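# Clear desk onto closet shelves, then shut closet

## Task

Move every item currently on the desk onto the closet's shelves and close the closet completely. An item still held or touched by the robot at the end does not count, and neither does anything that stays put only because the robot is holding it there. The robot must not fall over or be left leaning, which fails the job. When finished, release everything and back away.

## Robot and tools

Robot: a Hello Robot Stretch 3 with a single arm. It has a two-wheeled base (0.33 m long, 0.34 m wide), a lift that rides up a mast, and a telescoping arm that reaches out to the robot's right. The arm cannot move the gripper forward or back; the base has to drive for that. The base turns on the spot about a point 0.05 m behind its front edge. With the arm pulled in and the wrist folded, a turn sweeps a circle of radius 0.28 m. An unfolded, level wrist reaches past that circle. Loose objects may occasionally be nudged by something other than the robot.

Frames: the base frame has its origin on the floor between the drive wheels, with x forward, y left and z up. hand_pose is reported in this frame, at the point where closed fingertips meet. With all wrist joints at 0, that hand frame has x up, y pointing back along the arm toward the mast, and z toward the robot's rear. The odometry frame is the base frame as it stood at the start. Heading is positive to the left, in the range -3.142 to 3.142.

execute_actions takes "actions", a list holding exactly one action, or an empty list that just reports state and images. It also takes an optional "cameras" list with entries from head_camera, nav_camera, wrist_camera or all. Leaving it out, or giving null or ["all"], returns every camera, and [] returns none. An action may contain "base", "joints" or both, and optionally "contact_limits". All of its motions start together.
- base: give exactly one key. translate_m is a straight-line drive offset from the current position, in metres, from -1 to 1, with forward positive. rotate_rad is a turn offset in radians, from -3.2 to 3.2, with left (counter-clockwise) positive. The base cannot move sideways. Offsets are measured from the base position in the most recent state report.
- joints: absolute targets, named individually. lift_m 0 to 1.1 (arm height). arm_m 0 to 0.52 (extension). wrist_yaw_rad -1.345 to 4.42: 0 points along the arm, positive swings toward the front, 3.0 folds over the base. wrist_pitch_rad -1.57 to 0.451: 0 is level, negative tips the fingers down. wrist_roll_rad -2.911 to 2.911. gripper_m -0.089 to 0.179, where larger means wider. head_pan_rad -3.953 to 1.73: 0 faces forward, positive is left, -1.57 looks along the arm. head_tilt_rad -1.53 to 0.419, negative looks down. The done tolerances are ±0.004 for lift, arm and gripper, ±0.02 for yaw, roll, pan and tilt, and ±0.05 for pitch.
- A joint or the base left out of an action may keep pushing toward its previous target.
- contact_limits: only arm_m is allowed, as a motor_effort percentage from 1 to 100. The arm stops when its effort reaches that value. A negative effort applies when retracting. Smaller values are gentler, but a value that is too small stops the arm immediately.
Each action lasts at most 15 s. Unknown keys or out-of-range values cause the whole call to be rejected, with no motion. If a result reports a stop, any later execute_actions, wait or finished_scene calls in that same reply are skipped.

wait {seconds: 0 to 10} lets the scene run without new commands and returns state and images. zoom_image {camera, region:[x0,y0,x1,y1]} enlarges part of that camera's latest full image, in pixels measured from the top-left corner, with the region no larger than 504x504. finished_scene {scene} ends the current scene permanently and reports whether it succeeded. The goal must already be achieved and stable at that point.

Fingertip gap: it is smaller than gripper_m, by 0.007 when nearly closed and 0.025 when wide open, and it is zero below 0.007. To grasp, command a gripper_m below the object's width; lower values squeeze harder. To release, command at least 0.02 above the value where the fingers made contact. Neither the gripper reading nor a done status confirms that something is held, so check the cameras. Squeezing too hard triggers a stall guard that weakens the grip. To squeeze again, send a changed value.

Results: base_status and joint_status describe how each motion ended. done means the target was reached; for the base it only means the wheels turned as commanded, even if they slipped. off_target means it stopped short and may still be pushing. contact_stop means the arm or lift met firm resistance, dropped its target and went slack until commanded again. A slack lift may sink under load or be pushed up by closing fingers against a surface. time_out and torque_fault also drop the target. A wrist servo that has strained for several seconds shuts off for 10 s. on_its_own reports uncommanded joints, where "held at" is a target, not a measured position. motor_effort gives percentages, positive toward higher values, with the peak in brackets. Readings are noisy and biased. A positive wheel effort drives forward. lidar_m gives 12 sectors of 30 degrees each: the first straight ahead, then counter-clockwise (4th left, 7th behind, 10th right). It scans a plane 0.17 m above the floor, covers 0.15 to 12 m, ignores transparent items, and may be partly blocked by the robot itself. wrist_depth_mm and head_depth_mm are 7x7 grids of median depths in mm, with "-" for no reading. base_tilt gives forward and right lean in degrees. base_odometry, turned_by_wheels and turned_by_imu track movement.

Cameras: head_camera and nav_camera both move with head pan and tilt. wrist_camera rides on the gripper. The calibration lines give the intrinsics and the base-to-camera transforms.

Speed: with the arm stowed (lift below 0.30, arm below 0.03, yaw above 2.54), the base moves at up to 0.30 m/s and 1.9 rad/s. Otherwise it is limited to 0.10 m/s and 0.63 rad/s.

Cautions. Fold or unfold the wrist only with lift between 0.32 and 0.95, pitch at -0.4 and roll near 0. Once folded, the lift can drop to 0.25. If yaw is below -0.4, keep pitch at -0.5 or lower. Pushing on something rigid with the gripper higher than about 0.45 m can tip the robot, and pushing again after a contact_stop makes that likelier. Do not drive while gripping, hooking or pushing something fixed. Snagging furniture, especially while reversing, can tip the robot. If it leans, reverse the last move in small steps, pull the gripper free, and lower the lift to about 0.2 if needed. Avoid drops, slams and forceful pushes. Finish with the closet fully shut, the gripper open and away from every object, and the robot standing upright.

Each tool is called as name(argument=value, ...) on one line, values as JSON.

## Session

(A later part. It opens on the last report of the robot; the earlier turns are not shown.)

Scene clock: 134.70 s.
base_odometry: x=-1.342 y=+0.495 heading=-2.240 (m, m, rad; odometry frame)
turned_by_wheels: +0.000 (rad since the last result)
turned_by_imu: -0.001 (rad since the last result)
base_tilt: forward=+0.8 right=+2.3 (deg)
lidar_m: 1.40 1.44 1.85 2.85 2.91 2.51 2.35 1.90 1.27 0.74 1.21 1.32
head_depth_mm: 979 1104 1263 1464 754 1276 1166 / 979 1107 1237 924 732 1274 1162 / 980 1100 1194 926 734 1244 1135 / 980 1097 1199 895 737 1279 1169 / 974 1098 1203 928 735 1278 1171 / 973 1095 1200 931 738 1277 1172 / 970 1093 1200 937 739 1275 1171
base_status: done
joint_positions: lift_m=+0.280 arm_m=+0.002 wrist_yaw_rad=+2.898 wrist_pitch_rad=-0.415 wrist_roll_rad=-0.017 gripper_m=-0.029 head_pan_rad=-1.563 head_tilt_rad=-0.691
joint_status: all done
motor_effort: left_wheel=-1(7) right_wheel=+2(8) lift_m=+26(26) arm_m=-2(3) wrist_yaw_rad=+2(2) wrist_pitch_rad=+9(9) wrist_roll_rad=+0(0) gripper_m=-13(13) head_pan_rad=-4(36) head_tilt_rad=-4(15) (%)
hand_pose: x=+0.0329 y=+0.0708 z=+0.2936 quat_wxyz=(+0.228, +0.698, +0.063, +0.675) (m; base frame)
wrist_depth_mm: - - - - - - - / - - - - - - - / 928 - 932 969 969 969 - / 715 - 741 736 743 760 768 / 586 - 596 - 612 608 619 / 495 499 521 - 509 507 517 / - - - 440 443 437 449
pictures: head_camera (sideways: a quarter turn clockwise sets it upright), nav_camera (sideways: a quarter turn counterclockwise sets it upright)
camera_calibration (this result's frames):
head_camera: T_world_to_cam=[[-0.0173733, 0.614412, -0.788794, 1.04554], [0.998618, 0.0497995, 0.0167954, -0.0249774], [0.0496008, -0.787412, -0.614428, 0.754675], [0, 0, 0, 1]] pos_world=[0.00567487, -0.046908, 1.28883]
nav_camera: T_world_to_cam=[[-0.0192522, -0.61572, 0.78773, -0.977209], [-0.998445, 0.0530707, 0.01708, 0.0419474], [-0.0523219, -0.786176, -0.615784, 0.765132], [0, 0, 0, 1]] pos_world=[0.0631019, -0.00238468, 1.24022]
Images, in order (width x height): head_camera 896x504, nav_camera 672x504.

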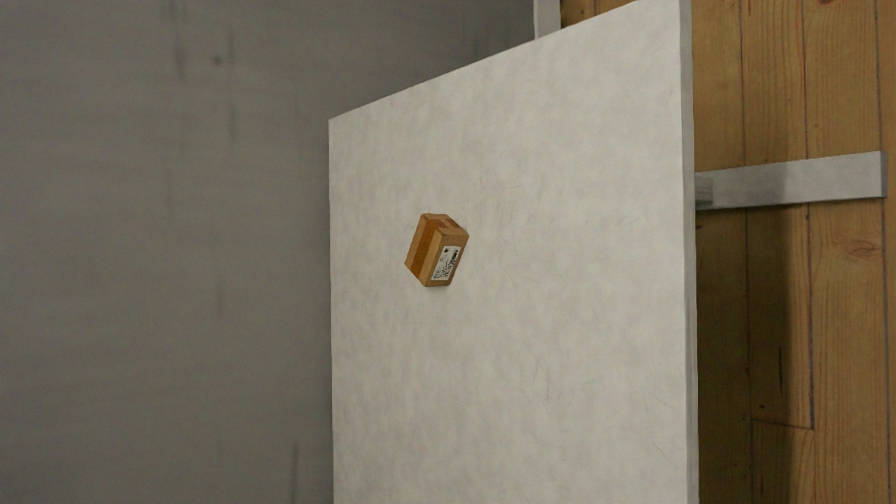

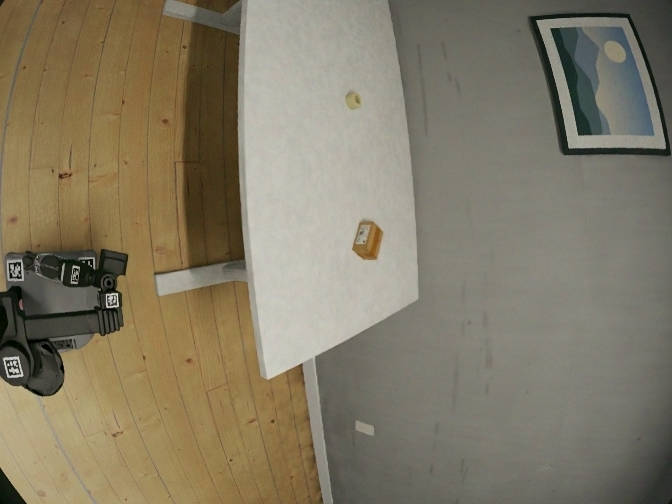

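execute_actions(actions=[{"base":{"translate_m":0.07},"joints":{"lift_m":0.75,"wrist_yaw_rad":0.0,"wrist_pitch_rad":-0.4,"gripper_m":0.17}}], cameras=[])

execute_actions(actions=[{"joints":{"wrist_pitch_rad":0.0,"arm_m":0.2,"lift_m":0.66}}], cameras=["wrist_camera"])

Scene clock: 140.03 s.
base_odometry: x=-1.386 y=+0.440 heading=-2.240 (m, m, rad; odometry frame)
turned_by_wheels: +0.000 (rad since the last result)
turned_by_imu: -0.001 (rad since the last result)
base_tilt: forward=+0.9 right=+2.3 (deg)
lidar_m: 1.34 1.36 1.77 2.85 2.91 2.59 2.42 1.89 1.27 0.75 1.20 1.26
head_depth_mm: 982 1103 1261 962 732 1275 1216 / 976 1100 1197 927 733 1236 1219 / 971 1095 1202 895 732 656 - / 970 1091 1200 899 736 967 1161 / 968 1084 1194 931 737 1278 1172 / 964 1088 1189 931 737 1287 1174 / 965 1085 1190 905 738 660 1172
base_status: done
joint_positions: lift_m=+0.750 arm_m=+0.002 wrist_yaw_rad=+0.002 wrist_pitch_rad=-0.416 wrist_roll_rad=-0.017 gripper_m=+0.170 head_pan_rad=-1.563 head_tilt_rad=-0.691
joint_status: all done
motor_effort: left_wheel=-1(9) right_wheel=+3(7) lift_m=+43(47) arm_m=-2(3) wrist_yaw_rad=-2(1) wrist_pitch_rad=+9(9) wrist_roll_rad=+0(0) gripper_m=+0(84) head_pan_rad=-4(4) head_tilt_rad=-4(5) (%)
hand_pose: x=-0.0210 y=-0.3720 z=+0.7629 quat_wxyz=(+0.698, +0.148, -0.685, -0.144) (m; base frame)
wrist_depth_mm: 816 830 824 842 864 888 895 / 486 511 525 486 542 947 987 / 361 363 366 373 377 383 - / 280 283 286 289 291 295 295 / 229 239 232 234 237 246 241 / 206 213 211 213 215 218 222 / 890 931 923 945 959 932 963
pictures: none
No camera images: the call's "cameras" was empty. Leave "cameras" out to get every camera's image.

Scene clock: 142.73 s.
base_odometry: x=-1.386 y=+0.440 heading=-2.240 (m, m, rad; odometry frame)
turned_by_wheels: +0.000 (rad since the last result)
turned_by_imu: +0.000 (rad since the last result)
base_tilt: forward=+0.8 right=+2.4 (deg)
lidar_m: 1.34 1.36 1.76 2.85 2.92 2.59 2.42 1.89 1.27 0.75 1.20 1.26
head_depth_mm: 977 1100 1251 959 732 655 - / 976 1104 1196 924 744 - 1144 / 973 1092 1200 894 780 1271 1171 / 973 1092 1204 908 734 1286 1172 / 967 1087 1185 930 735 1281 1174 / 964 1081 1188 930 736 1285 1166 / 965 1080 1189 902 736 657 1172
base_status: not commanded
joint_positions: lift_m=+0.660 arm_m=+0.200 wrist_yaw_rad=+0.001 wrist_pitch_rad=-0.023 wrist_roll_rad=-0.017 gripper_m=+0.170 head_pan_rad=-1.563 head_tilt_rad=-0.691
joint_status: all done
motor_effort: left_wheel=-1(1) right_wheel=+2(1) lift_m=+26(38) arm_m=+1(1) wrist_yaw_rad=-1(1) wrist_pitch_rad=+13(14) wrist_roll_rad=+0(0) gripper_m=+1(0) head_pan_rad=-4(4) head_tilt_rad=-4(4) (%)
hand_pose: x=-0.0211 y=-0.6003 z=+0.7691 quat_wxyz=(+0.713, +0.009, -0.701, -0.008) (m; base frame)
wrist_depth_mm: 671 682 687 697 705 720 728 / 690 702 712 722 735 741 759 / 713 719 733 744 752 774 779 / 473 495 519 321 574 790 800 / 292 319 306 302 325 361 826 / - 202 216 220 225 228 237 / 160 166 168 170 173 169 179
pictures: wrist_camera
camera_calibration (this result's frames):
wrist_camera: T_world_to_cam=[[-0.998501, -0.0284589, 0.0467511, -0.0704999], [-0.0518682, 0.219344, -0.974268, 0.908395], [0.0174721, -0.975233, -0.220491, -0.246825], [0, 0, 0, 1]] pos_world=[-0.018965, -0.441969, 0.833893]
Images, in order (width x height): wrist_camera 644x364.

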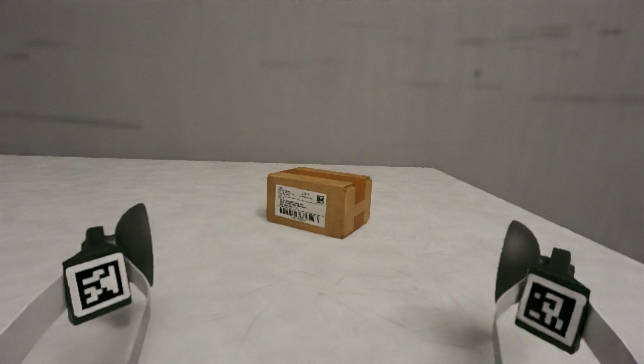

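execute_actions(actions=[{"joints":{"arm_m":0.39}}], cameras=[])

execute_actions(actions=[{"joints":{"gripper_m":0.04}}], cameras=[])

execute_actions(actions=[{"joints":{"lift_m":0.72,"arm_m":0.0}}], cameras=["wrist_camera"])

Scene clock: 145.47 s.
base_odometry: x=-1.386 y=+0.440 heading=-2.240 (m, m, rad; odometry frame)
turned_by_wheels: +0.000 (rad since the last result)
turned_by_imu: +0.000 (rad since the last result)
base_tilt: forward=+0.8 right=+2.4 (deg)
lidar_m: 1.34 1.36 1.76 2.86 2.92 2.59 2.42 1.89 1.27 0.75 1.20 1.26
head_depth_mm: 977 1097 1256 962 732 654 - / 978 1100 1190 962 - 1277 1150 / 971 1093 1198 1001 692 1270 1176 / 970 1095 1197 892 734 1281 1165 / 972 1090 1195 928 736 1279 1170 / 968 1084 1193 931 737 1279 1174 / 964 1084 1187 906 735 658 1174
base_status: not commanded
joint_positions: lift_m=+0.660 arm_m=+0.390 wrist_yaw_rad=+0.001 wrist_pitch_rad=-0.023 wrist_roll_rad=-0.017 gripper_m=+0.170 head_pan_rad=-1.563 head_tilt_rad=-0.691
joint_status: all done
motor_effort: left_wheel=-1(1) right_wheel=+2(1) lift_m=+25(25) arm_m=+2(2) wrist_yaw_rad=-1(1) wrist_pitch_rad=+13(13) wrist_roll_rad=+0(0) gripper_m=+1(0) head_pan_rad=-4(4) head_tilt_rad=-5(5) (%)
hand_pose: x=-0.0211 y=-0.7903 z=+0.7692 quat_wxyz=(+0.713, +0.009, -0.701, -0.008) (m; base frame)
wrist_depth_mm: 503 507 514 517 529 534 544 / 514 519 529 539 542 559 566 / 530 539 541 556 564 569 585 / 466 495 516 561 580 589 599 / 291 318 185 173 322 358 619 / - 190 134 122 201 228 236 / 159 164 135 111 158 168 179
pictures: none
No camera images: the call's "cameras" was empty. Leave "cameras" out to get every camera's image.

Scene clock: 147.27 s.
base_odometry: x=-1.386 y=+0.440 heading=-2.240 (m, m, rad; odometry frame)
turned_by_wheels: +0.000 (rad since the last result)
turned_by_imu: +0.000 (rad since the last result)
base_tilt: forward=+0.8 right=+2.4 (deg)
lidar_m: 1.34 1.36 1.75 2.85 2.92 2.59 2.42 1.88 1.27 0.75 1.20 1.25
head_depth_mm: 976 1095 1254 962 734 652 - / 977 1098 1202 961 - 1269 1151 / 976 1094 1200 926 691 1272 1163 / 972 1092 1200 900 735 1284 1170 / 965 1091 1191 929 734 1278 1167 / 965 1087 1194 927 737 1286 1173 / 962 1083 1186 903 737 657 1174
base_status: not commanded
joint_positions: lift_m=+0.660 arm_m=+0.390 wrist_yaw_rad=+0.001 wrist_pitch_rad=-0.019 wrist_roll_rad=-0.017 gripper_m=+0.041 head_pan_rad=-1.563 head_tilt_rad=-0.691
joint_status: all done
motor_effort: left_wheel=-1(1) right_wheel=+1(2) lift_m=+25(26) arm_m=+2(2) wrist_yaw_rad=+0(1) wrist_pitch_rad=+11(13) wrist_roll_rad=+0(0) gripper_m=-32(98) head_pan_rad=-4(4) head_tilt_rad=-5(4) (%)
hand_pose: x=-0.0211 y=-0.7904 z=+0.7700 quat_wxyz=(+0.713, +0.008, -0.701, -0.007) (m; base frame)
wrist_depth_mm: 500 508 514 519 531 536 541 / 512 523 528 541 544 548 564 / 528 539 546 550 559 572 578 / 482 502 530 566 580 586 605 / 292 300 306 175 325 339 625 / 210 224 133 123 131 240 236 / 171 165 138 119 110 168 179
pictures: none
No camera images: the call's "cameras" was empty. Leave "cameras" out to get every camera's image.

Scene clock: 151.33 s.
base_odometry: x=-1.386 y=+0.440 heading=-2.240 (m, m, rad; odometry frame)
turned_by_wheels: +0.000 (rad since the last result)
turned_by_imu: +0.000 (rad since the last result)
base_tilt: forward=+0.8 right=+2.3 (deg)
lidar_m: 1.34 1.36 1.76 2.85 2.92 2.60 2.41 1.88 1.27 0.75 1.20 1.26
head_depth_mm: 974 1101 1257 964 731 1279 1187 / 975 1096 1195 926 742 1275 1193 / 977 1092 1195 928 732 539 - / 974 1088 1200 929 744 1280 1167 / 967 1089 1191 929 739 1282 1170 / 968 1090 1191 932 736 1281 1173 / 964 1083 1188 906 736 660 1168
base_status: not commanded
joint_positions: lift_m=+0.720 arm_m=+0.002 wrist_yaw_rad=+0.001 wrist_pitch_rad=-0.027 wrist_roll_rad=-0.017 gripper_m=+0.061 head_pan_rad=-1.563 head_tilt_rad=-0.691
joint_status: all done
joint sent to its limit — the command would take arm_m past its lower limit, so that joint was sent only as far as its limit.
on_its_own: gripper_m is held at +0.060, not at your +0.040, by its stall guard, which is still easing
motor_effort: left_wheel=-1(1) right_wheel=+2(2) lift_m=+45(47) arm_m=-2(3) wrist_yaw_rad=+0(1) wrist_pitch_rad=+16(15) wrist_roll_rad=+0(0) gripper_m=-22(31) head_pan_rad=-4(4) head_tilt_rad=-5(5) (%)
hand_pose: x=-0.0212 y=-0.4028 z=+0.8273 quat_wxyz=(+0.713, +0.010, -0.701, -0.010) (m; base frame)
wrist_depth_mm: 849 861 873 887 901 900 914 / 872 896 907 916 928 940 954 / 905 918 918 940 953 971 985 / 722 745 787 814 974 1000 - / 442 454 462 175 487 - - / 318 340 134 123 132 352 - / 259 252 138 119 110 254 272
pictures: wrist_camera
camera_calibration (this result's frames):
wrist_camera: T_world_to_cam=[[-0.998511, -0.0283191, 0.04663, -0.0675314], [-0.0517962, 0.2237, -0.973281, 0.922683], [0.0171313, -0.974246, -0.224834, -0.0374], [0, 0, 0, 1]] pos_world=[-0.0189987, -0.244754, 0.89277]
Images, in order (width x height): wrist_camera 644x364.

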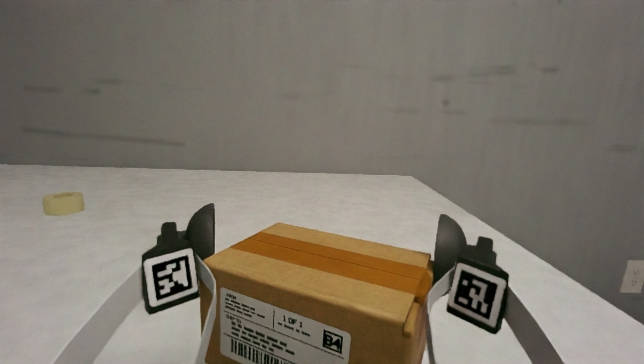

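execute_actions(actions=[{"joints":{"wrist_pitch_rad":-0.4,"wrist_yaw_rad":2.9}}], cameras=[])

execute_actions(actions=[{"base":{"rotate_rad":2.13},"joints":{"lift_m":0.29,"head_pan_rad":0,"head_tilt_rad":-0.3}}], cameras=[])

execute_actions(actions=[{"base":{"translate_m":1.0}}], cameras=[])

execute_actions(actions=[{"base":{"translate_m":1.0}}], cameras=[])

execute_actions(actions=[{"base":{"translate_m":0.65}}], cameras=[])

execute_actions(actions=[{"base":{"rotate_rad":1.05},"joints":{"head_pan_rad":-1.57,"head_tilt_rad":-0.4}}], cameras=["head_camera","nav_camera"])

Scene clock: 154.03 s.
base_odometry: x=-1.386 y=+0.440 heading=-2.240 (m, m, rad; odometry frame)
turned_by_wheels: +0.000 (rad since the last result)
turned_by_imu: +0.000 (rad since the last result)
base_tilt: forward=+0.9 right=+2.4 (deg)
lidar_m: 1.34 1.36 1.76 2.85 2.92 2.59 2.42 1.89 1.27 0.75 1.20 1.25
head_depth_mm: 979 1098 1261 958 732 1274 1197 / 981 1102 1193 925 732 1287 1192 / 972 1092 1194 930 734 1272 1189 / 971 1094 1198 929 734 1285 1225 / 969 1090 1193 926 734 1275 1172 / 965 1084 1196 930 737 1277 1176 / 968 1084 1190 906 736 658 1171
base_status: not commanded
joint_positions: lift_m=+0.720 arm_m=+0.002 wrist_yaw_rad=+2.897 wrist_pitch_rad=-0.422 wrist_roll_rad=-0.020 gripper_m=+0.064 head_pan_rad=-1.563 head_tilt_rad=-0.691
joint_status: all done
on_its_own: gripper_m is held at +0.063, not at your +0.040, by its stall guard, which is not easing now
motor_effort: left_wheel=-1(3) right_wheel=+1(7) lift_m=+39(45) arm_m=-2(3) wrist_yaw_rad=+3(20) wrist_pitch_rad=+13(21) wrist_roll_rad=+3(3) gripper_m=-18(21) head_pan_rad=-4(4) head_tilt_rad=-4(4) (%)
hand_pose: x=+0.0329 y=+0.0700 z=+0.7316 quat_wxyz=(+0.231, +0.697, +0.065, +0.676) (m; base frame)
wrist_depth_mm: - - - - - - - / - - - - - - - / - - - - - - - / - - - - - - - / - - 151 149 147 - - / - - 138 133 131 - - / 882 868 866 152 143 927 921
pictures: none
No camera images: the call's "cameras" was empty. Leave "cameras" out to get every camera's image.

Scene clock: 158.77 s.
base_odometry: x=-1.386 y=+0.440 heading=-0.110 (m, m, rad; odometry frame)
turned_by_wheels: +2.130 (rad since the last result)
turned_by_imu: +2.118 (rad since the last result)
base_tilt: forward=+0.8 right=+2.4 (deg)
lidar_m: 2.94 2.55 2.42 1.80 1.25 0.75 1.21 1.26 1.33 1.37 1.82 2.85
head_depth_mm: 2435 2574 2674 2817 2770 1957 1500 / 2576 2700 2861 3005 2797 1954 1502 / 2743 3305 3535 3604 2750 1951 1506 / 3234 3846 - 3905 2750 1948 1503 / 3480 3754 3963 - 2751 1953 1500 / 3051 3287 3353 3603 2741 1944 1485 / 2744 2875 2977 3060 2728 1933 1493
base_status: done
joint_positions: lift_m=+0.290 arm_m=+0.002 wrist_yaw_rad=+2.898 wrist_pitch_rad=-0.423 wrist_roll_rad=-0.020 gripper_m=+0.064 head_pan_rad=-0.007 head_tilt_rad=-0.310
joint_status: all done
on_its_own: gripper_m is held at +0.063, not at your +0.040, by its stall guard, which is not easing now
motor_effort: left_wheel=-1(5) right_wheel=+3(5) lift_m=+27(36) arm_m=-2(2) wrist_yaw_rad=+3(2) wrist_pitch_rad=+13(13) wrist_roll_rad=+2(3) gripper_m=-17(16) head_pan_rad=+5(58) head_tilt_rad=+6(28) (%)
hand_pose: x=+0.0328 y=+0.0699 z=+0.3019 quat_wxyz=(+0.231, +0.697, +0.066, +0.676) (m; base frame)
wrist_depth_mm: - - - - - - - / - - - - - - - / 915 - 948 956 977 973 - / 732 - 735 746 752 770 770 / 539 583 152 149 147 624 625 / 487 516 138 133 131 526 533 / - - - 141 142 454 454
pictures: none
No camera images: the call's "cameras" was empty. Leave "cameras" out to get every camera's image.

Scene clock: 163.70 s.
base_odometry: x=-0.392 y=+0.330 heading=-0.110 (m, m, rad; odometry frame)
turned_by_wheels: +0.000 (rad since the last result)
turned_by_imu: -0.001 (rad since the last result)
base_tilt: forward=+0.8 right=+2.4 (deg)
lidar_m: 2.01 2.09 1.97 2.02 2.21 1.64 2.13 1.89 1.78 1.85 2.07 1.97
head_depth_mm: 1667 1745 1835 1918 2026 1974 1501 / 2406 2477 1951 2045 2147 1957 1497 / 1906 2049 2446 2559 2495 1953 1517 / 2670 2818 2187 2327 2430 1954 1496 / 2808 2968 3160 3338 2753 1938 1495 / 2547 2613 2769 2894 2731 1956 1495 / 2244 2336 2440 2507 2561 1941 1479
base_status: done
joint_positions: lift_m=+0.290 arm_m=+0.002 wrist_yaw_rad=+2.898 wrist_pitch_rad=-0.423 wrist_roll_rad=-0.020 gripper_m=+0.064 head_pan_rad=-0.007 head_tilt_rad=-0.309
joint_status: not commanded
on_its_own: gripper_m is held at +0.063, not at your +0.040, by its stall guard, which is not easing now
motor_effort: left_wheel=-1(6) right_wheel=+2(7) lift_m=+27(27) arm_m=-2(2) wrist_yaw_rad=+2(2) wrist_pitch_rad=+13(13) wrist_roll_rad=+3(3) gripper_m=-16(16) head_pan_rad=+5(5) head_tilt_rad=+5(5) (%)
hand_pose: x=+0.0327 y=+0.0699 z=+0.3018 quat_wxyz=(+0.231, +0.697, +0.066, +0.676) (m; base frame)
wrist_depth_mm: - - - - - - - / - - - - - - - / 912 - 938 960 976 - - / 726 - 741 757 757 754 760 / 588 588 152 148 147 617 631 / 505 513 138 133 131 523 527 / - - - 142 142 445 454
pictures: none
No camera images: the call's "cameras" was empty. Leave "cameras" out to get every camera's image.

Scene clock: 168.63 s.
base_odometry: x=+0.602 y=+0.220 heading=-0.110 (m, m, rad; odometry frame)
turned_by_wheels: +0.000 (rad since the last result)
turned_by_imu: -0.001 (rad since the last result)
base_tilt: forward=+0.8 right=+2.4 (deg)
lidar_m: 1.15 1.62 1.53 1.56 2.04 2.98 2.61 2.38 2.25 1.61 1.14 1.07
head_depth_mm: 1513 1580 1652 1548 1076 1129 1197 / 1478 1606 1710 1747 1704 1877 1500 / 985 1044 1112 1200 1301 1725 1445 / 1027 1084 1141 1216 1286 1380 1430 / 1901 2017 2128 2245 2397 1933 1483 / 1927 2028 2132 2229 2321 1951 1493 / 1737 1806 1861 1948 2036 1915 1479
base_status: done
joint_positions: lift_m=+0.290 arm_m=+0.002 wrist_yaw_rad=+2.898 wrist_pitch_rad=-0.423 wrist_roll_rad=-0.020 gripper_m=+0.064 head_pan_rad=-0.007 head_tilt_rad=-0.309
joint_status: not commanded
on_its_own: gripper_m is held at +0.063, not at your +0.040, by its stall guard, which is not easing now
motor_effort: left_wheel=-1(6) right_wheel=+1(8) lift_m=+27(27) arm_m=-2(2) wrist_yaw_rad=+2(2) wrist_pitch_rad=+13(13) wrist_roll_rad=+3(3) gripper_m=-16(18) head_pan_rad=+5(4) head_tilt_rad=+4(5) (%)
hand_pose: x=+0.0327 y=+0.0699 z=+0.3018 quat_wxyz=(+0.231, +0.697, +0.066, +0.676) (m; base frame)
wrist_depth_mm: - - - - - - - / - - - - - - - / 920 - 942 970 977 984 - / 726 - 739 747 750 758 774 / 596 585 152 148 147 626 626 / 503 513 138 133 131 523 525 / - - - 141 143 450 454
pictures: none
No camera images: the call's "cameras" was empty. Leave "cameras" out to get every camera's image.

Scene clock: 172.53 s.
base_odometry: x=+1.248 y=+0.149 heading=-0.110 (m, m, rad; odometry frame)
turned_by_wheels: +0.000 (rad since the last result)
turned_by_imu: -0.001 (rad since the last result)
base_tilt: forward=+0.8 right=+2.3 (deg)
lidar_m: 0.50 1.32 1.24 1.26 1.66 3.57 3.25 2.69 2.54 0.74 0.52 0.50
head_depth_mm: 968 1028 1088 1077 1184 931 1036 / 438 478 525 887 1032 971 1071 / 395 415 438 467 496 537 581 / 431 453 479 507 536 569 609 / 457 485 512 546 582 624 674 / 1331 1428 1513 1626 1730 1823 1490 / 1383 1450 1505 1571 1642 1697 1492
base_status: done
joint_positions: lift_m=+0.290 arm_m=+0.002 wrist_yaw_rad=+2.898 wrist_pitch_rad=-0.423 wrist_roll_rad=-0.020 gripper_m=+0.064 head_pan_rad=-0.007 head_tilt_rad=-0.309
joint_status: not commanded
on_its_own: gripper_m is held at +0.063, not at your +0.040, by its stall guard, which is not easing now
motor_effort: left_wheel=-1(5) right_wheel=+2(7) lift_m=+27(27) arm_m=-2(2) wrist_yaw_rad=+2(2) wrist_pitch_rad=+13(14) wrist_roll_rad=+3(3) gripper_m=-17(17) head_pan_rad=+4(5) head_tilt_rad=+5(5) (%)
hand_pose: x=+0.0326 y=+0.0699 z=+0.3018 quat_wxyz=(+0.231, +0.697, +0.066, +0.676) (m; base frame)
wrist_depth_mm: - - - - - - - / - - - - - - - / 911 - 958 965 971 - - / 720 - 743 748 749 754 768 / 593 586 151 149 147 622 628 / 500 511 138 133 131 527 532 / - - - 141 143 451 454
pictures: none
No camera images: the call's "cameras" was empty. Leave "cameras" out to get every camera's image.

Scene clock: 174.40 s.
base_odometry: x=+1.248 y=+0.149 heading=+0.940 (m, m, rad; odometry frame)
turned_by_wheels: +1.050 (rad since the last result)
turned_by_imu: +1.042 (rad since the last result)
base_tilt: forward=+0.9 right=+2.4 (deg)
lidar_m: 1.24 1.27 1.66 3.58 3.65 2.68 2.54 0.75 0.52 0.50 0.49 1.31
head_depth_mm: 379 405 435 471 511 560 618 / 993 1040 464 482 526 566 621 / 1004 1070 1155 1049 1078 1163 1277 / 1004 1067 1152 1045 1080 1206 1312 / 1006 1066 1153 1035 1071 1205 1345 / 996 1045 1126 955 1023 1121 761 / 743 493 496 501 504 542 586
base_status: done
joint_positions: lift_m=+0.290 arm_m=+0.002 wrist_yaw_rad=+2.898 wrist_pitch_rad=-0.423 wrist_roll_rad=-0.020 gripper_m=+0.064 head_pan_rad=-1.563 head_tilt_rad=-0.395
joint_status: all done
on_its_own: gripper_m is held at +0.063, not at your +0.040, by its stall guard, which is not easing now
motor_effort: left_wheel=-1(8) right_wheel=+2(9) lift_m=+27(26) arm_m=-2(2) wrist_yaw_rad=+2(1) wrist_pitch_rad=+13(13) wrist_roll_rad=+3(3) gripper_m=-17(18) head_pan_rad=-4(59) head_tilt_rad=-2(14) (%)
hand_pose: x=+0.0326 y=+0.0699 z=+0.3018 quat_wxyz=(+0.231, +0.697, +0.066, +0.676) (m; base frame)
wrist_depth_mm: - - - - - - - / - - - - - - - / 917 - 952 951 993 987 - / 737 - 737 737 747 769 763 / 596 584 152 148 148 625 627 / 503 510 138 133 131 522 521 / - - - 141 142 451 452
pictures: head_camera (sideways: a quarter turn clockwise sets it upright), nav_camera (sideways: a quarter turn counterclockwise sets it upright)
camera_calibration (this result's frames):
head_camera: T_world_to_cam=[[-0.0154201, 0.358034, -0.933581, 1.23436], [0.998589, 0.0529654, 0.00381877, -0.0080871], [0.0508148, -0.932205, -0.358346, 0.421465], [0, 0, 0, 1]] pos_world=[0.00569291, -0.0486221, 1.30343]
nav_camera: T_world_to_cam=[[-0.0212033, -0.359611, 0.932861, -1.16647], [-0.998468, 0.0553114, -0.00137233, 0.0659674], [-0.0511043, -0.931461, -0.360233, 0.432615], [0, 0, 0, 1]] pos_world=[0.0632418, -0.0201623, 1.24409]
Images, in order (width x height): head_camera 896x504, nav_camera 672x504.

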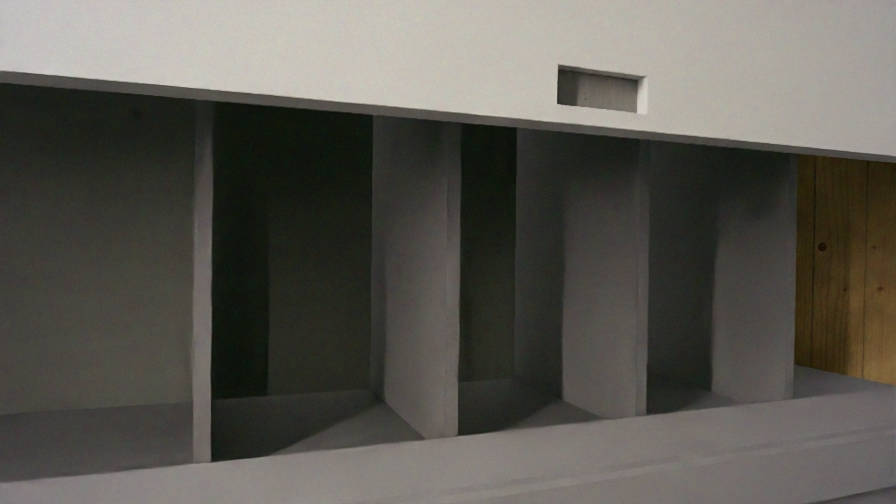

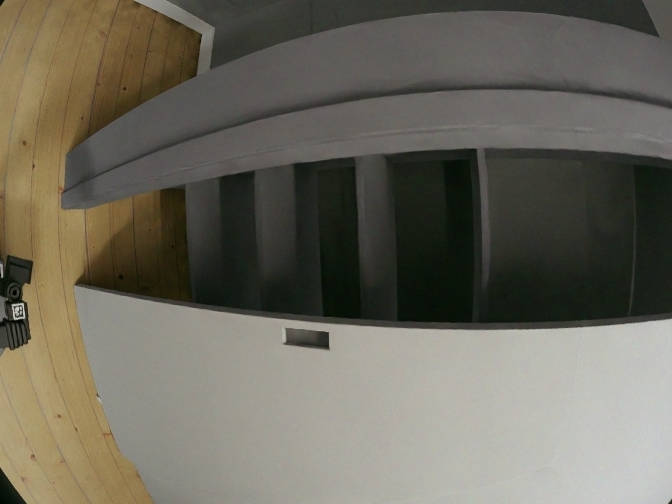

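execute_actions(actions=[{"joints":{"lift_m":0.8}}], cameras=[])

execute_actions(actions=[{"base":{"translate_m":0.05},"joints":{"wrist_yaw_rad":0.0}}], cameras=[])

execute_actions(actions=[{"joints":{"wrist_pitch_rad":0.0}}], cameras=["wrist_camera","head_camera"])

Scene clock: 180.07 s.
base_odometry: x=+1.248 y=+0.149 heading=+0.940 (m, m, rad; odometry frame)
turned_by_wheels: +0.000 (rad since the last result)
turned_by_imu: -0.001 (rad since the last result)
base_tilt: forward=+0.8 right=+2.4 (deg)
lidar_m: 1.24 1.27 1.66 3.58 3.68 2.68 2.54 0.74 0.52 0.50 0.49 1.31
head_depth_mm: 379 405 435 470 511 559 619 / 994 1039 464 482 528 565 620 / 1004 1061 1159 1046 1080 1172 1271 / 1005 1067 1156 1041 1076 1208 1310 / 1008 1069 1150 1040 1076 1210 1350 / 1001 1052 1122 958 1022 1121 759 / 742 493 497 501 504 542 587
base_status: not commanded
joint_positions: lift_m=+0.800 arm_m=+0.002 wrist_yaw_rad=+2.898 wrist_pitch_rad=-0.423 wrist_roll_rad=-0.020 gripper_m=+0.064 head_pan_rad=-1.563 head_tilt_rad=-0.395
joint_status: all done
on_its_own: gripper_m is held at +0.063, not at your +0.040, by its stall guard, which is not easing now
motor_effort: left_wheel=-1(1) right_wheel=+1(1) lift_m=+45(51) arm_m=-2(2) wrist_yaw_rad=+2(2) wrist_pitch_rad=+13(14) wrist_roll_rad=+3(3) gripper_m=-18(17) head_pan_rad=-4(4) head_tilt_rad=-2(2) (%)
hand_pose: x=+0.0326 y=+0.0699 z=+0.8111 quat_wxyz=(+0.231, +0.697, +0.066, +0.676) (m; base frame)
wrist_depth_mm: - - - - - - - / - - - - - - - / - - - - - - - / - - - - - - - / - - 151 149 147 - - / - - 138 133 131 - - / 965 969 978 152 143 - -
pictures: none
No camera images: the call's "cameras" was empty. Leave "cameras" out to get every camera's image.

Scene clock: 182.50 s.
base_odometry: x=+1.278 y=+0.189 heading=+0.940 (m, m, rad; odometry frame)
turned_by_wheels: +0.000 (rad since the last result)
turned_by_imu: +0.000 (rad since the last result)
base_tilt: forward=+0.8 right=+2.3 (deg)
lidar_m: 1.19 1.22 1.59 3.59 3.66 2.74 2.59 0.74 0.51 0.51 0.47 1.26
head_depth_mm: 991 1035 451 478 514 555 615 / 999 1061 1149 1050 1077 1120 655 / 1003 1063 1149 1044 1085 1169 1047 / 1002 1056 1152 1042 1077 1164 1159 / 1002 1065 1154 1042 1077 1205 1310 / 892 901 533 535 541 545 598 / 364 385 410 438 483 531 598
base_status: done
joint_positions: lift_m=+0.800 arm_m=+0.002 wrist_yaw_rad=+0.003 wrist_pitch_rad=-0.423 wrist_roll_rad=-0.020 gripper_m=+0.064 head_pan_rad=-1.563 head_tilt_rad=-0.395
joint_status: all done
on_its_own: gripper_m is held at +0.063, not at your +0.040, by its stall guard, which is not easing now
motor_effort: left_wheel=-1(2) right_wheel=+2(5) lift_m=+45(45) arm_m=-2(2) wrist_yaw_rad=-2(0) wrist_pitch_rad=+13(13) wrist_roll_rad=+3(3) gripper_m=-17(18) head_pan_rad=-4(4) head_tilt_rad=-3(2) (%)
hand_pose: x=-0.0209 y=-0.3710 z=+0.8111 quat_wxyz=(+0.699, +0.151, -0.684, -0.146) (m; base frame)
wrist_depth_mm: 219 489 866 878 875 221 218 / 219 314 679 700 719 238 236 / 233 315 884 - - 261 261 / 252 317 843 921 901 291 288 / 289 307 154 149 147 324 325 / 345 321 139 133 131 370 369 / 398 385 548 152 143 429 432
pictures: none
No camera images: the call's "cameras" was empty. Leave "cameras" out to get every camera's image.

Scene clock: 183.53 s.
base_odometry: x=+1.278 y=+0.189 heading=+0.940 (m, m, rad; odometry frame)
turned_by_wheels: +0.000 (rad since the last result)
turned_by_imu: +0.000 (rad since the last result)
base_tilt: forward=+0.8 right=+2.4 (deg)
lidar_m: 1.19 1.22 1.59 3.58 3.64 2.73 2.59 0.74 0.51 0.51 0.47 1.26
head_depth_mm: 993 1038 452 477 516 555 615 / 1000 1059 1148 1048 1081 1122 635 / 1000 1059 1150 1047 1082 1169 453 / 1000 1069 1156 1038 1078 1160 1295 / 1000 1064 1148 1039 1073 1201 1312 / 893 902 531 536 541 546 598 / 365 385 411 438 482 531 598
base_status: not commanded
joint_positions: lift_m=+0.800 arm_m=+0.002 wrist_yaw_rad=+0.003 wrist_pitch_rad=-0.035 wrist_roll_rad=-0.020 gripper_m=+0.064 head_pan_rad=-1.563 head_tilt_rad=-0.395
joint_status: all done
on_its_own: gripper_m is held at +0.063, not at your +0.040, by its stall guard, which is not easing now
motor_effort: left_wheel=-2(1) right_wheel=+2(3) lift_m=+45(45) arm_m=-2(2) wrist_yaw_rad=-2(2) wrist_pitch_rad=+20(20) wrist_roll_rad=+3(3) gripper_m=-19(18) head_pan_rad=-4(4) head_tilt_rad=-2(2) (%)
hand_pose: x=-0.0208 y=-0.4025 z=+0.9054 quat_wxyz=(+0.714, +0.014, -0.699, -0.011) (m; base frame)
wrist_depth_mm: 218 310 892 915 910 237 228 / 219 313 772 941 926 243 235 / 222 316 953 967 963 249 243 / 228 320 910 987 - 250 253 / 229 304 154 149 147 260 262 / 234 284 139 133 131 270 272 / 242 358 770 152 142 280 281
pictures: head_camera (sideways: a quarter turn clockwise sets it upright), wrist_camera
camera_calibration (this result's frames):
head_camera: T_world_to_cam=[[-0.0154198, 0.358034, -0.933581, 1.23436], [0.998589, 0.0529646, 0.00381876, -0.00808709], [0.050814, -0.932205, -0.358346, 0.421465], [0, 0, 0, 1]] pos_world=[0.00569287, -0.0486221, 1.30343]
wrist_camera: T_world_to_cam=[[-0.998298, -0.0302975, 0.049822, -0.0744604], [-0.0554823, 0.230653, -0.971453, 0.99976], [0.017941, -0.972564, -0.231941, -0.012421], [0, 0, 0, 1]] pos_world=[-0.0186419, -0.244934, 0.972049]
Images, in order (width x height): head_camera 896x504, wrist_camera 644x364.

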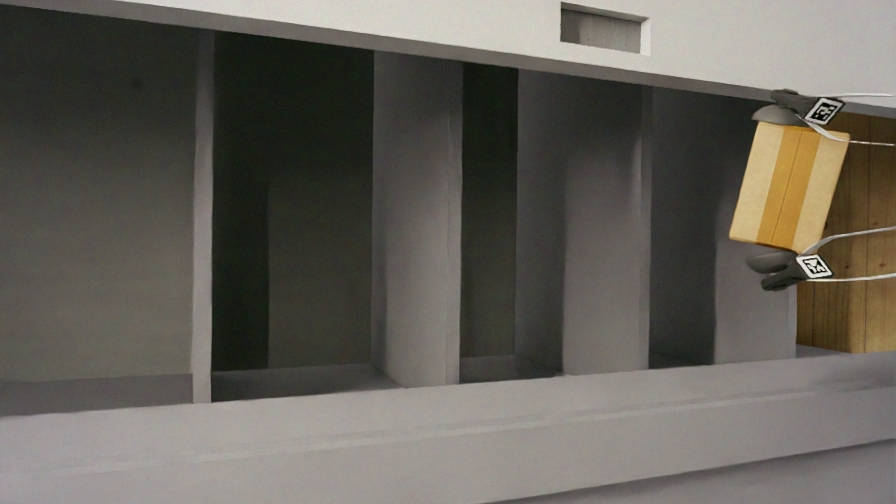

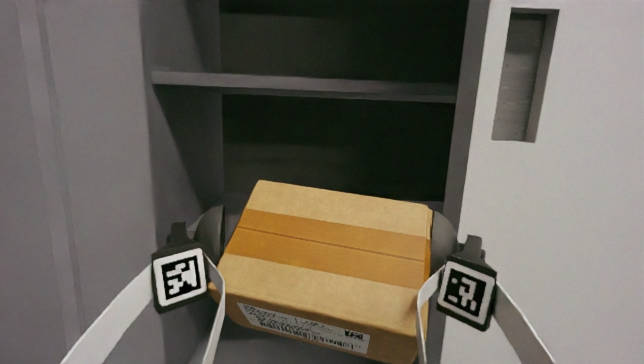

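execute_actions(actions=[{"joints":{"arm_m":0.35}}], cameras=[])

execute_actions(actions=[{"joints":{"lift_m":0.55}}], cameras=["wrist_camera"])

Scene clock: 190.20 s.
base_odometry: x=+1.278 y=+0.189 heading=+0.939 (m, m, rad; odometry frame)
turned_by_wheels: +0.000 (rad since the last result)
turned_by_imu: -0.131 (rad since the last result)
base_tilt: forward=+0.8 right=+2.4 (deg)
lidar_m: 1.21 1.21 1.46 2.76 3.60 2.86 2.56 0.89 0.55 0.53 0.48 0.57
head_depth_mm: 403 428 462 501 547 - - / 1039 1090 1164 837 542 616 662 / 1028 1092 1168 1050 791 1123 1355 / 1010 1076 1158 1044 1048 1216 1344 / 1002 1059 1149 1041 1074 1164 1308 / 989 1049 1137 1037 1072 1158 1311 / 969 1024 1094 940 978 625 603
base_status: not commanded
joint_positions: lift_m=+0.800 arm_m=+0.349 wrist_yaw_rad=+0.001 wrist_pitch_rad=-0.032 wrist_roll_rad=-0.020 gripper_m=+0.064 head_pan_rad=-1.563 head_tilt_rad=-0.396
joint_status: all done
on_its_own: gripper_m is held at +0.063, not at your +0.040, by its stall guard, which is not easing now
motor_effort: left_wheel=-5(14) right_wheel=+7(9) lift_m=+40(45) arm_m=+9(22) wrist_yaw_rad=-1(3) wrist_pitch_rad=+18(20) wrist_roll_rad=+3(3) gripper_m=-17(18) head_pan_rad=-4(4) head_tilt_rad=-2(2) (%)
hand_pose: x=-0.0212 y=-0.7491 z=+0.9063 quat_wxyz=(+0.715, +0.012, -0.699, -0.011) (m; base frame)
wrist_depth_mm: 195 202 565 590 626 644 680 / 476 390 331 289 256 243 254 / 566 583 617 641 668 700 734 / 588 617 641 651 695 716 775 / 585 621 154 149 147 736 778 / 475 504 139 133 131 533 539 / 375 376 366 151 142 401 409
pictures: none
No camera images: the call's "cameras" was empty. Leave "cameras" out to get every camera's image.

Scene clock: 193.30 s.
base_odometry: x=+1.278 y=+0.189 heading=+0.939 (m, m, rad; odometry frame)
turned_by_wheels: +0.000 (rad since the last result)
turned_by_imu: +0.000 (rad since the last result)
base_tilt: forward=+0.9 right=+2.3 (deg)
lidar_m: 1.21 1.22 1.46 2.77 3.60 2.87 2.57 0.89 0.55 0.53 0.49 0.57
head_depth_mm: 403 429 462 501 550 604 673 / 1037 1095 1166 838 564 600 653 / 1026 1088 1172 1048 1081 1148 - / 1012 1071 1152 1043 1077 1184 1347 / 997 1065 1149 1044 1073 1165 1315 / 994 1049 1140 1035 1074 1158 1308 / 972 1023 1098 941 979 623 602
base_status: not commanded
joint_positions: lift_m=+0.550 arm_m=+0.349 wrist_yaw_rad=+0.001 wrist_pitch_rad=-0.032 wrist_roll_rad=-0.020 gripper_m=+0.064 head_pan_rad=-1.563 head_tilt_rad=-0.396
joint_status: all done
on_its_own: gripper_m is held at +0.063, not at your +0.040, by its stall guard, which is not easing now
motor_effort: left_wheel=-4(5) right_wheel=+4(7) lift_m=+22(36) arm_m=+9(9) wrist_yaw_rad=-1(1) wrist_pitch_rad=+19(19) wrist_roll_rad=+3(3) gripper_m=-18(17) head_pan_rad=-4(4) head_tilt_rad=-2(1) (%)
hand_pose: x=-0.0212 y=-0.7491 z=+0.6570 quat_wxyz=(+0.715, +0.012, -0.699, -0.011) (m; base frame)
wrist_depth_mm: 534 554 572 604 617 655 676 / 552 577 587 619 644 666 704 / 206 214 224 232 242 274 363 / 589 605 634 656 687 726 761 / 594 628 154 149 147 753 795 / 554 621 139 133 131 651 658 / 453 458 444 151 142 449 493
pictures: wrist_camera
camera_calibration (this result's frames):
wrist_camera: T_world_to_cam=[[-0.99834, -0.0287667, 0.0499037, -0.0718451], [-0.0551596, 0.227878, -0.972126, 0.836717], [0.0165929, -0.973265, -0.229087, -0.409541], [0, 0, 0, 1]] pos_world=[-0.0187774, -0.591328, 0.723159]
Images, in order (width x height): wrist_camera 644x364.

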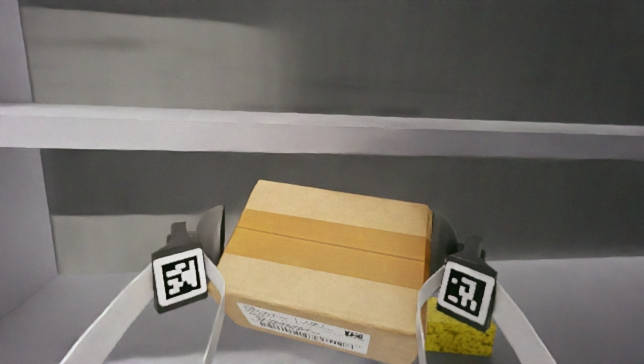

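execute_actions(actions=[{"joints":{"lift_m":0.69}}], cameras=[])

execute_actions(actions=[{"joints":{"arm_m":0.52}}], cameras=[])

execute_actions(actions=[{"joints":{"lift_m":0.6}}], cameras=[])

Scene clock: 195.50 s.
base_odometry: x=+1.278 y=+0.189 heading=+0.939 (m, m, rad; odometry frame)
turned_by_wheels: +0.000 (rad since the last result)
turned_by_imu: +0.000 (rad since the last result)
base_tilt: forward=+0.8 right=+2.2 (deg)
lidar_m: 1.21 1.22 1.46 2.76 3.61 2.86 2.57 0.89 0.55 0.53 0.49 0.57
head_depth_mm: 403 428 463 501 550 604 672 / 1043 1092 1159 838 564 578 678 / 1028 1085 1167 1046 1083 - 1348 / 1019 1071 1158 1044 1075 1209 1353 / 1002 1059 1150 1037 1075 1171 1320 / 987 1045 1138 1040 1075 1162 1311 / 970 1025 1089 943 973 624 604
base_status: not commanded
joint_positions: lift_m=+0.689 arm_m=+0.349 wrist_yaw_rad=+0.001 wrist_pitch_rad=-0.032 wrist_roll_rad=-0.020 gripper_m=+0.064 head_pan_rad=-1.563 head_tilt_rad=-0.396
joint_status: all done
on_its_own: gripper_m is held at +0.063, not at your +0.040, by its stall guard, which is not easing now
motor_effort: left_wheel=-5(4) right_wheel=+5(5) lift_m=+49(50) arm_m=+9(10) wrist_yaw_rad=-1(1) wrist_pitch_rad=+18(18) wrist_roll_rad=+3(3) gripper_m=-17(18) head_pan_rad=-4(4) head_tilt_rad=-2(1) (%)
hand_pose: x=-0.0212 y=-0.7491 z=+0.7959 quat_wxyz=(+0.715, +0.012, -0.699, -0.011) (m; base frame)
wrist_depth_mm: 535 559 576 575 551 535 515 / 560 578 592 613 639 671 706 / 567 591 614 640 668 701 725 / 547 601 622 648 687 712 739 / 373 387 155 149 147 440 447 / 273 290 139 133 131 304 310 / 234 607 614 152 142 699 713
pictures: none
No camera images: the call's "cameras" was empty. Leave "cameras" out to get every camera's image.

Scene clock: 199.70 s.
base_odometry: x=+1.278 y=+0.189 heading=+0.940 (m, m, rad; odometry frame)
turned_by_wheels: +0.000 (rad since the last result)
turned_by_imu: -0.436 (rad since the last result)
base_tilt: forward=+0.8 right=+2.4 (deg)
lidar_m: 0.63 1.27 1.28 1.62 3.52 3.25 2.70 2.51 0.82 0.70 1.23 0.52
head_depth_mm: 586 638 701 776 871 987 1176 / 563 602 646 707 772 863 983 / 1282 1388 1460 1426 983 1567 978 / 1216 1293 1358 1416 1257 1351 1388 / 1136 1218 1274 1329 1188 1249 1380 / 1072 1139 1211 1293 1070 1180 1345 / 1019 1072 1139 1016 1059 1151 1263
base_status: not commanded
joint_positions: lift_m=+0.690 arm_m=+0.520 wrist_yaw_rad=-0.001 wrist_pitch_rad=-0.030 wrist_roll_rad=-0.020 gripper_m=+0.064 head_pan_rad=-1.565 head_tilt_rad=-0.399
joint_status: all done
on_its_own: gripper_m is held at +0.063, not at your +0.040, by its stall guard, which is not easing now
motor_effort: left_wheel=+1(19) right_wheel=+0(64) lift_m=+36(49) arm_m=+2(24) wrist_yaw_rad=+1(8) wrist_pitch_rad=+17(24) wrist_roll_rad=+2(3) gripper_m=-18(18) head_pan_rad=-4(4) head_tilt_rad=+0(1) (%)
hand_pose: x=-0.0216 y=-0.9202 z=+0.7970 quat_wxyz=(+0.714, +0.011, -0.700, -0.011) (m; base frame)
wrist_depth_mm: 470 520 573 576 553 527 582 / 482 536 616 727 873 861 741 / 496 555 641 761 942 907 745 / 497 562 615 697 735 779 727 / 377 385 154 149 147 532 755 / 273 289 139 133 131 876 769 / 218 229 618 151 142 701 764
pictures: none
No camera images: the call's "cameras" was empty. Leave "cameras" out to get every camera's image.

Scene clock: 201.37 s.
base_odometry: x=+1.278 y=+0.189 heading=+0.940 (m, m, rad; odometry frame)
turned_by_wheels: +0.000 (rad since the last result)
turned_by_imu: +0.000 (rad since the last result)
base_tilt: forward=+0.8 right=+2.4 (deg)
lidar_m: 0.63 1.27 1.28 1.63 3.52 3.24 2.71 2.51 0.83 0.70 1.23 0.52
head_depth_mm: 585 639 700 774 869 993 1156 / 562 603 647 706 781 884 977 / 1288 1389 1462 1420 1191 1570 974 / 1216 1301 1371 1419 1258 1351 1390 / 1134 1219 1270 1331 1184 1253 1377 / 1076 1134 1207 1286 1068 1185 1351 / 1016 1073 1135 1020 1064 1151 1264
base_status: not commanded
joint_positions: lift_m=+0.600 arm_m=+0.520 wrist_yaw_rad=-0.001 wrist_pitch_rad=-0.030 wrist_roll_rad=-0.020 gripper_m=+0.064 head_pan_rad=-1.565 head_tilt_rad=-0.399
joint_status: all done
on_its_own: gripper_m is held at +0.063, not at your +0.040, by its stall guard, which is not easing now
motor_effort: left_wheel=+1(1) right_wheel=+1(0) lift_m=+27(30) arm_m=+1(1) wrist_yaw_rad=+1(1) wrist_pitch_rad=+17(17) wrist_roll_rad=+2(2) gripper_m=-17(17) head_pan_rad=-3(3) head_tilt_rad=+0(0) (%)
hand_pose: x=-0.0216 y=-0.9202 z=+0.7074 quat_wxyz=(+0.714, +0.011, -0.700, -0.011) (m; base frame)
wrist_depth_mm: 470 522 597 699 812 833 710 / 480 538 620 729 896 891 743 / 477 533 606 707 849 854 728 / 242 251 261 290 362 841 735 / 186 213 154 149 147 907 762 / 533 574 139 133 131 760 740 / 525 532 511 151 142 566 786
pictures: none
No camera images: the call's "cameras" was empty. Leave "cameras" out to get every camera's image.

Arm snagged on the door edge and pushed the base round. Look.

execute_actions(actions=[], cameras=["nav_camera","wrist_camera"])

Scene clock: 201.40 s.
base_odometry: x=+1.278 y=+0.189 heading=+0.940 (m, m, rad; odometry frame)
turned_by_wheels: +0.000 (rad since the last result)
turned_by_imu: +0.000 (rad since the last result)
base_tilt: forward=+0.8 right=+2.3 (deg)
lidar_m: 0.63 1.26 1.28 1.62 3.49 3.23 2.71 2.52 0.82 0.70 1.23 0.52
head_depth_mm: 586 639 700 775 868 990 1148 / 563 604 645 707 780 884 972 / 1297 1395 1469 1411 1188 1572 975 / 1211 1301 1363 1425 1256 1344 1389 / 1137 1222 1278 1333 1185 1251 1387 / 1075 1134 1205 1288 1070 1186 1342 / 1017 1077 1136 1019 1067 1153 1267
base_status: not commanded
joint_positions: lift_m=+0.600 arm_m=+0.520 wrist_yaw_rad=-0.001 wrist_pitch_rad=-0.030 wrist_roll_rad=-0.020 gripper_m=+0.064 head_pan_rad=-1.565 head_tilt_rad=-0.399
joint_status: all done
on_its_own: gripper_m is held at +0.063, not at your +0.040, by its stall guard, which is not easing now
motor_effort: left_wheel=+1(1) right_wheel=-1(0) lift_m=+27(30) arm_m=+1(1) wrist_yaw_rad=+1(1) wrist_pitch_rad=+17(17) wrist_roll_rad=+2(2) gripper_m=-17(17) head_pan_rad=-3(3) head_tilt_rad=+0(0) (%)
hand_pose: x=-0.0216 y=-0.9202 z=+0.7074 quat_wxyz=(+0.714, +0.011, -0.700, -0.011) (m; base frame)
wrist_depth_mm: 470 529 601 698 812 828 712 / 481 539 624 727 901 902 735 / 478 531 601 704 869 855 728 / 244 251 262 290 364 845 732 / 186 212 154 149 148 893 764 / 533 577 139 133 131 741 750 / 521 530 516 151 141 564 782
pictures: nav_camera (sideways: a quarter turn counterclockwise sets it upright), wrist_camera
camera_calibration (this result's frames):
nav_camera: T_world_to_cam=[[-0.0217847, -0.362836, 0.931598, -1.16482], [-0.998374, 0.0569861, -0.00115147, 0.0656793], [-0.0526704, -0.930109, -0.363487, 0.436859], [0, 0, 0, 1]] pos_world=[0.0632067, -0.0200556, 1.24402]
wrist_camera: T_world_to_cam=[[-0.99841, -0.026924, 0.0495157, -0.077752], [-0.0543298, 0.225938, -0.972626, 0.92323], [0.0149995, -0.97377, -0.227041, -0.566439], [0, 0, 0, 1]] pos_world=[-0.0189733, -0.762267, 0.773202]
Images, in order (width x height): nav_camera 672x504, wrist_camera 644x364.

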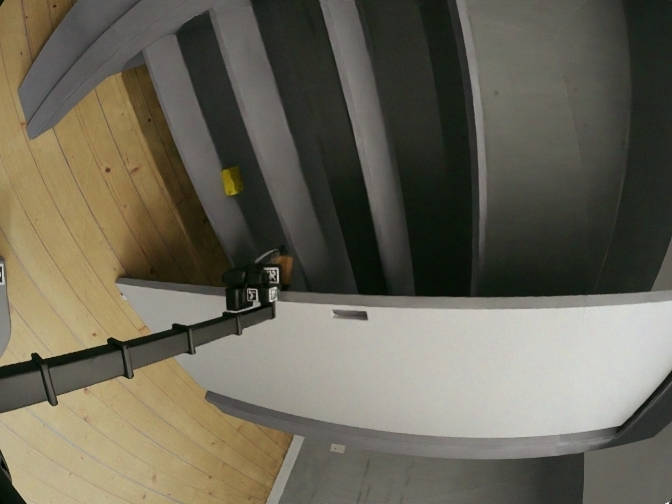

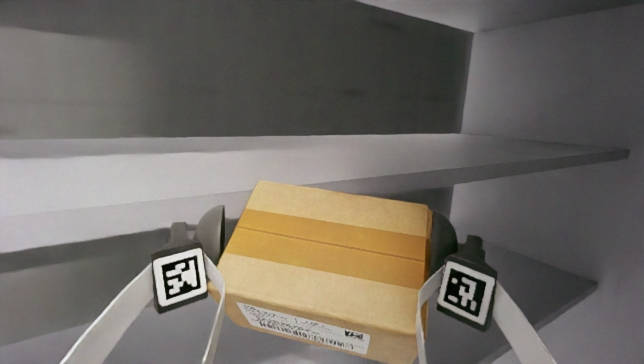

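execute_actions(actions=[{"joints":{"arm_m":0.1,"lift_m":0.7}}], cameras=[])

execute_actions(actions=[{"base":{"translate_m":0.15}}], cameras=[])

execute_actions(actions=[{"base":{"rotate_rad":0.57}}], cameras=["head_camera","wrist_camera"])

Scene clock: 205.80 s.
base_odometry: x=+1.278 y=+0.189 heading=+0.940 (m, m, rad; odometry frame)
turned_by_wheels: +0.000 (rad since the last result)
turned_by_imu: +0.000 (rad since the last result)
base_tilt: forward=+0.8 right=+2.4 (deg)
lidar_m: 0.63 1.27 1.28 1.62 3.52 3.23 2.71 2.52 0.82 0.70 1.23 0.52
head_depth_mm: 584 637 699 772 862 983 1147 / 565 605 648 704 776 868 1002 / 1288 1391 1460 1523 1409 842 906 / 1210 1295 1353 1423 1254 1293 1342 / 1137 1220 1280 1333 1189 1242 1376 / 1077 1142 1210 1294 1065 1180 1346 / 1020 1070 1136 1015 1066 1159 1269
base_status: not commanded
joint_positions: lift_m=+0.700 arm_m=+0.100 wrist_yaw_rad=+0.000 wrist_pitch_rad=-0.029 wrist_roll_rad=-0.019 gripper_m=+0.064 head_pan_rad=-1.565 head_tilt_rad=-0.399
joint_status: all done
on_its_own: gripper_m is held at +0.063, not at your +0.040, by its stall guard, which is not easing now
motor_effort: left_wheel=+1(30) right_wheel=+0(32) lift_m=+44(47) arm_m=-2(8) wrist_yaw_rad=+1(64) wrist_pitch_rad=+16(19) wrist_roll_rad=+2(2) gripper_m=-17(25) head_pan_rad=-3(4) head_tilt_rad=+0(0) (%)
hand_pose: x=-0.0214 y=-0.5007 z=+0.8069 quat_wxyz=(+0.714, +0.011, -0.700, -0.010) (m; base frame)
wrist_depth_mm: 608 576 638 - 344 413 553 / 739 820 940 - 352 436 587 / 757 854 995 - 366 459 634 / 664 685 718 762 378 486 701 / 769 872 154 149 147 529 760 / 803 865 139 133 131 605 862 / 697 670 679 151 142 571 899
pictures: none
No camera images: the call's "cameras" was empty. Leave "cameras" out to get every camera's image.

Scene clock: 208.83 s.
base_odometry: x=+1.366 y=+0.310 heading=+0.940 (m, m, rad; odometry frame)
turned_by_wheels: +0.000 (rad since the last result)
turned_by_imu: -0.001 (rad since the last result)
base_tilt: forward=+0.8 right=+2.4 (deg)
lidar_m: 1.23 1.14 1.16 1.47 3.20 3.36 2.83 2.63 0.73 1.23 1.14 0.40
head_depth_mm: 1378 1490 1547 1428 778 838 933 / 1280 1388 1469 1536 1411 1626 1347 / 1194 1282 1362 1429 1258 1249 1291 / 1118 1200 1279 1330 1124 1195 1351 / 1055 1119 1187 1023 1067 1172 1305 / 993 1049 1132 928 1071 1121 1043 / 942 994 1062 853 1064 1074 980
base_status: done
joint_positions: lift_m=+0.700 arm_m=+0.100 wrist_yaw_rad=+0.000 wrist_pitch_rad=-0.029 wrist_roll_rad=-0.019 gripper_m=+0.064 head_pan_rad=-1.565 head_tilt_rad=-0.399
joint_status: not commanded
on_its_own: gripper_m is held at +0.063, not at your +0.040, by its stall guard, which is not easing now
motor_effort: left_wheel=+1(4) right_wheel=+0(4) lift_m=+44(44) arm_m=-2(2) wrist_yaw_rad=+0(0) wrist_pitch_rad=+17(17) wrist_roll_rad=+2(2) gripper_m=-17(17) head_pan_rad=-3(3) head_tilt_rad=+0(0) (%)
hand_pose: x=-0.0214 y=-0.5007 z=+0.8069 quat_wxyz=(+0.714, +0.011, -0.700, -0.010) (m; base frame)
wrist_depth_mm: 604 580 547 612 - - 350 / 671 756 866 - - 425 376 / 690 772 898 - - 430 410 / 655 688 710 757 922 375 442 / 411 486 154 149 147 381 488 / 747 803 139 133 131 389 541 / 697 677 653 151 142 423 597
pictures: none
No camera images: the call's "cameras" was empty. Leave "cameras" out to get every camera's image.

Scene clock: 210.70 s.
base_odometry: x=+1.366 y=+0.310 heading=+1.510 (m, m, rad; odometry frame)
turned_by_wheels: +0.570 (rad since the last result)
turned_by_imu: +0.567 (rad since the last result)
base_tilt: forward=+0.8 right=+2.3 (deg)
lidar_m: 1.14 1.17 1.52 3.62 3.75 2.78 2.63 0.73 1.21 0.43 0.40 1.21
head_depth_mm: 942 998 1081 948 1074 1103 1049 / 942 986 1088 943 1072 1122 1050 / 943 999 1089 938 1071 893 973 / 945 1001 1086 939 1069 1129 1305 / 945 996 1082 857 1016 892 984 / 323 329 353 377 406 445 488 / 296 317 341 374 412 459 509
base_status: done
joint_positions: lift_m=+0.700 arm_m=+0.100 wrist_yaw_rad=+0.000 wrist_pitch_rad=-0.029 wrist_roll_rad=-0.019 gripper_m=+0.064 head_pan_rad=-1.565 head_tilt_rad=-0.399
joint_status: not commanded
on_its_own: gripper_m is held at +0.063, not at your +0.040, by its stall guard, which is not easing now
motor_effort: left_wheel=-1(4) right_wheel=+2(4) lift_m=+44(44) arm_m=-3(3) wrist_yaw_rad=+0(1) wrist_pitch_rad=+16(17) wrist_roll_rad=+2(2) gripper_m=-18(19) head_pan_rad=-3(3) head_tilt_rad=-1(0) (%)
hand_pose: x=-0.0214 y=-0.5007 z=+0.8069 quat_wxyz=(+0.714, +0.011, -0.700, -0.010) (m; base frame)
wrist_depth_mm: 292 410 548 524 501 480 461 / 234 414 765 776 774 783 788 / 170 416 781 782 809 810 809 / 170 421 640 750 801 824 828 / 172 399 155 148 147 470 486 / 173 373 138 133 131 896 892 / 170 474 640 151 142 681 735
pictures: head_camera (sideways: a quarter turn clockwise sets it upright), wrist_camera
camera_calibration (this result's frames):
head_camera: T_world_to_cam=[[-0.0148415, 0.361364, -0.932307, 1.23269], [0.998676, 0.051281, 0.00397855, -0.00829564], [0.0492474, -0.931014, -0.361646, 0.42577], [0, 0, 0, 1]] pos_world=[0.0056116, -0.0486265, 1.30326]
wrist_camera: T_world_to_cam=[[-0.998421, -0.0277622, 0.0488338, -0.0710279], [-0.053847, 0.225398, -0.972778, 0.925102], [0.0159994, -0.973871, -0.226537, -0.135774], [0, 0, 0, 1]] pos_world=[-0.0189295, -0.342714, 0.872629]
Images, in order (width x height): head_camera 896x504, wrist_camera 644x364.

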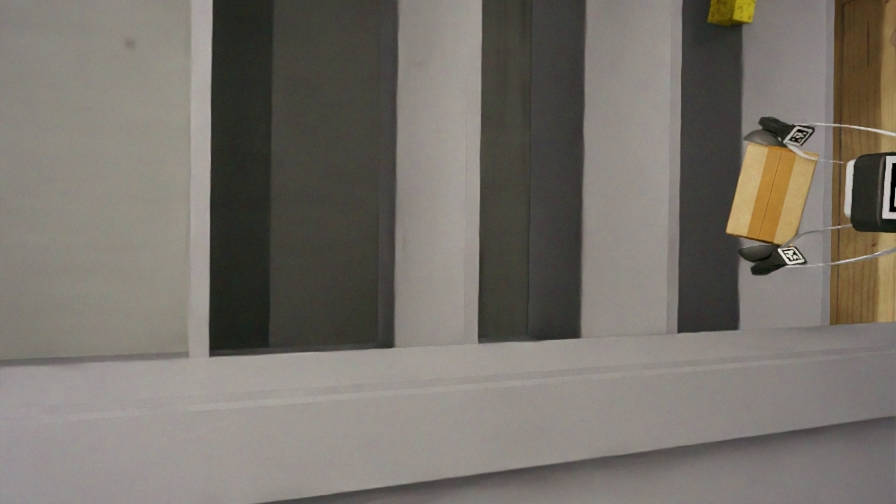

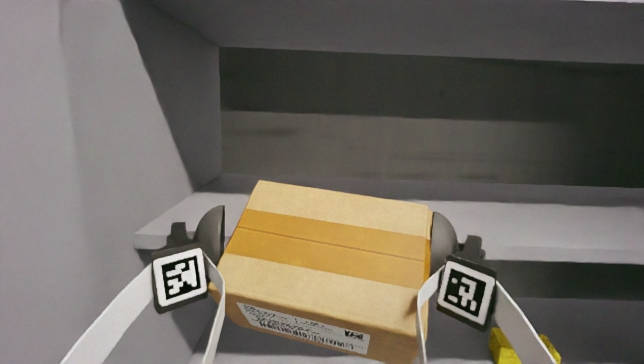

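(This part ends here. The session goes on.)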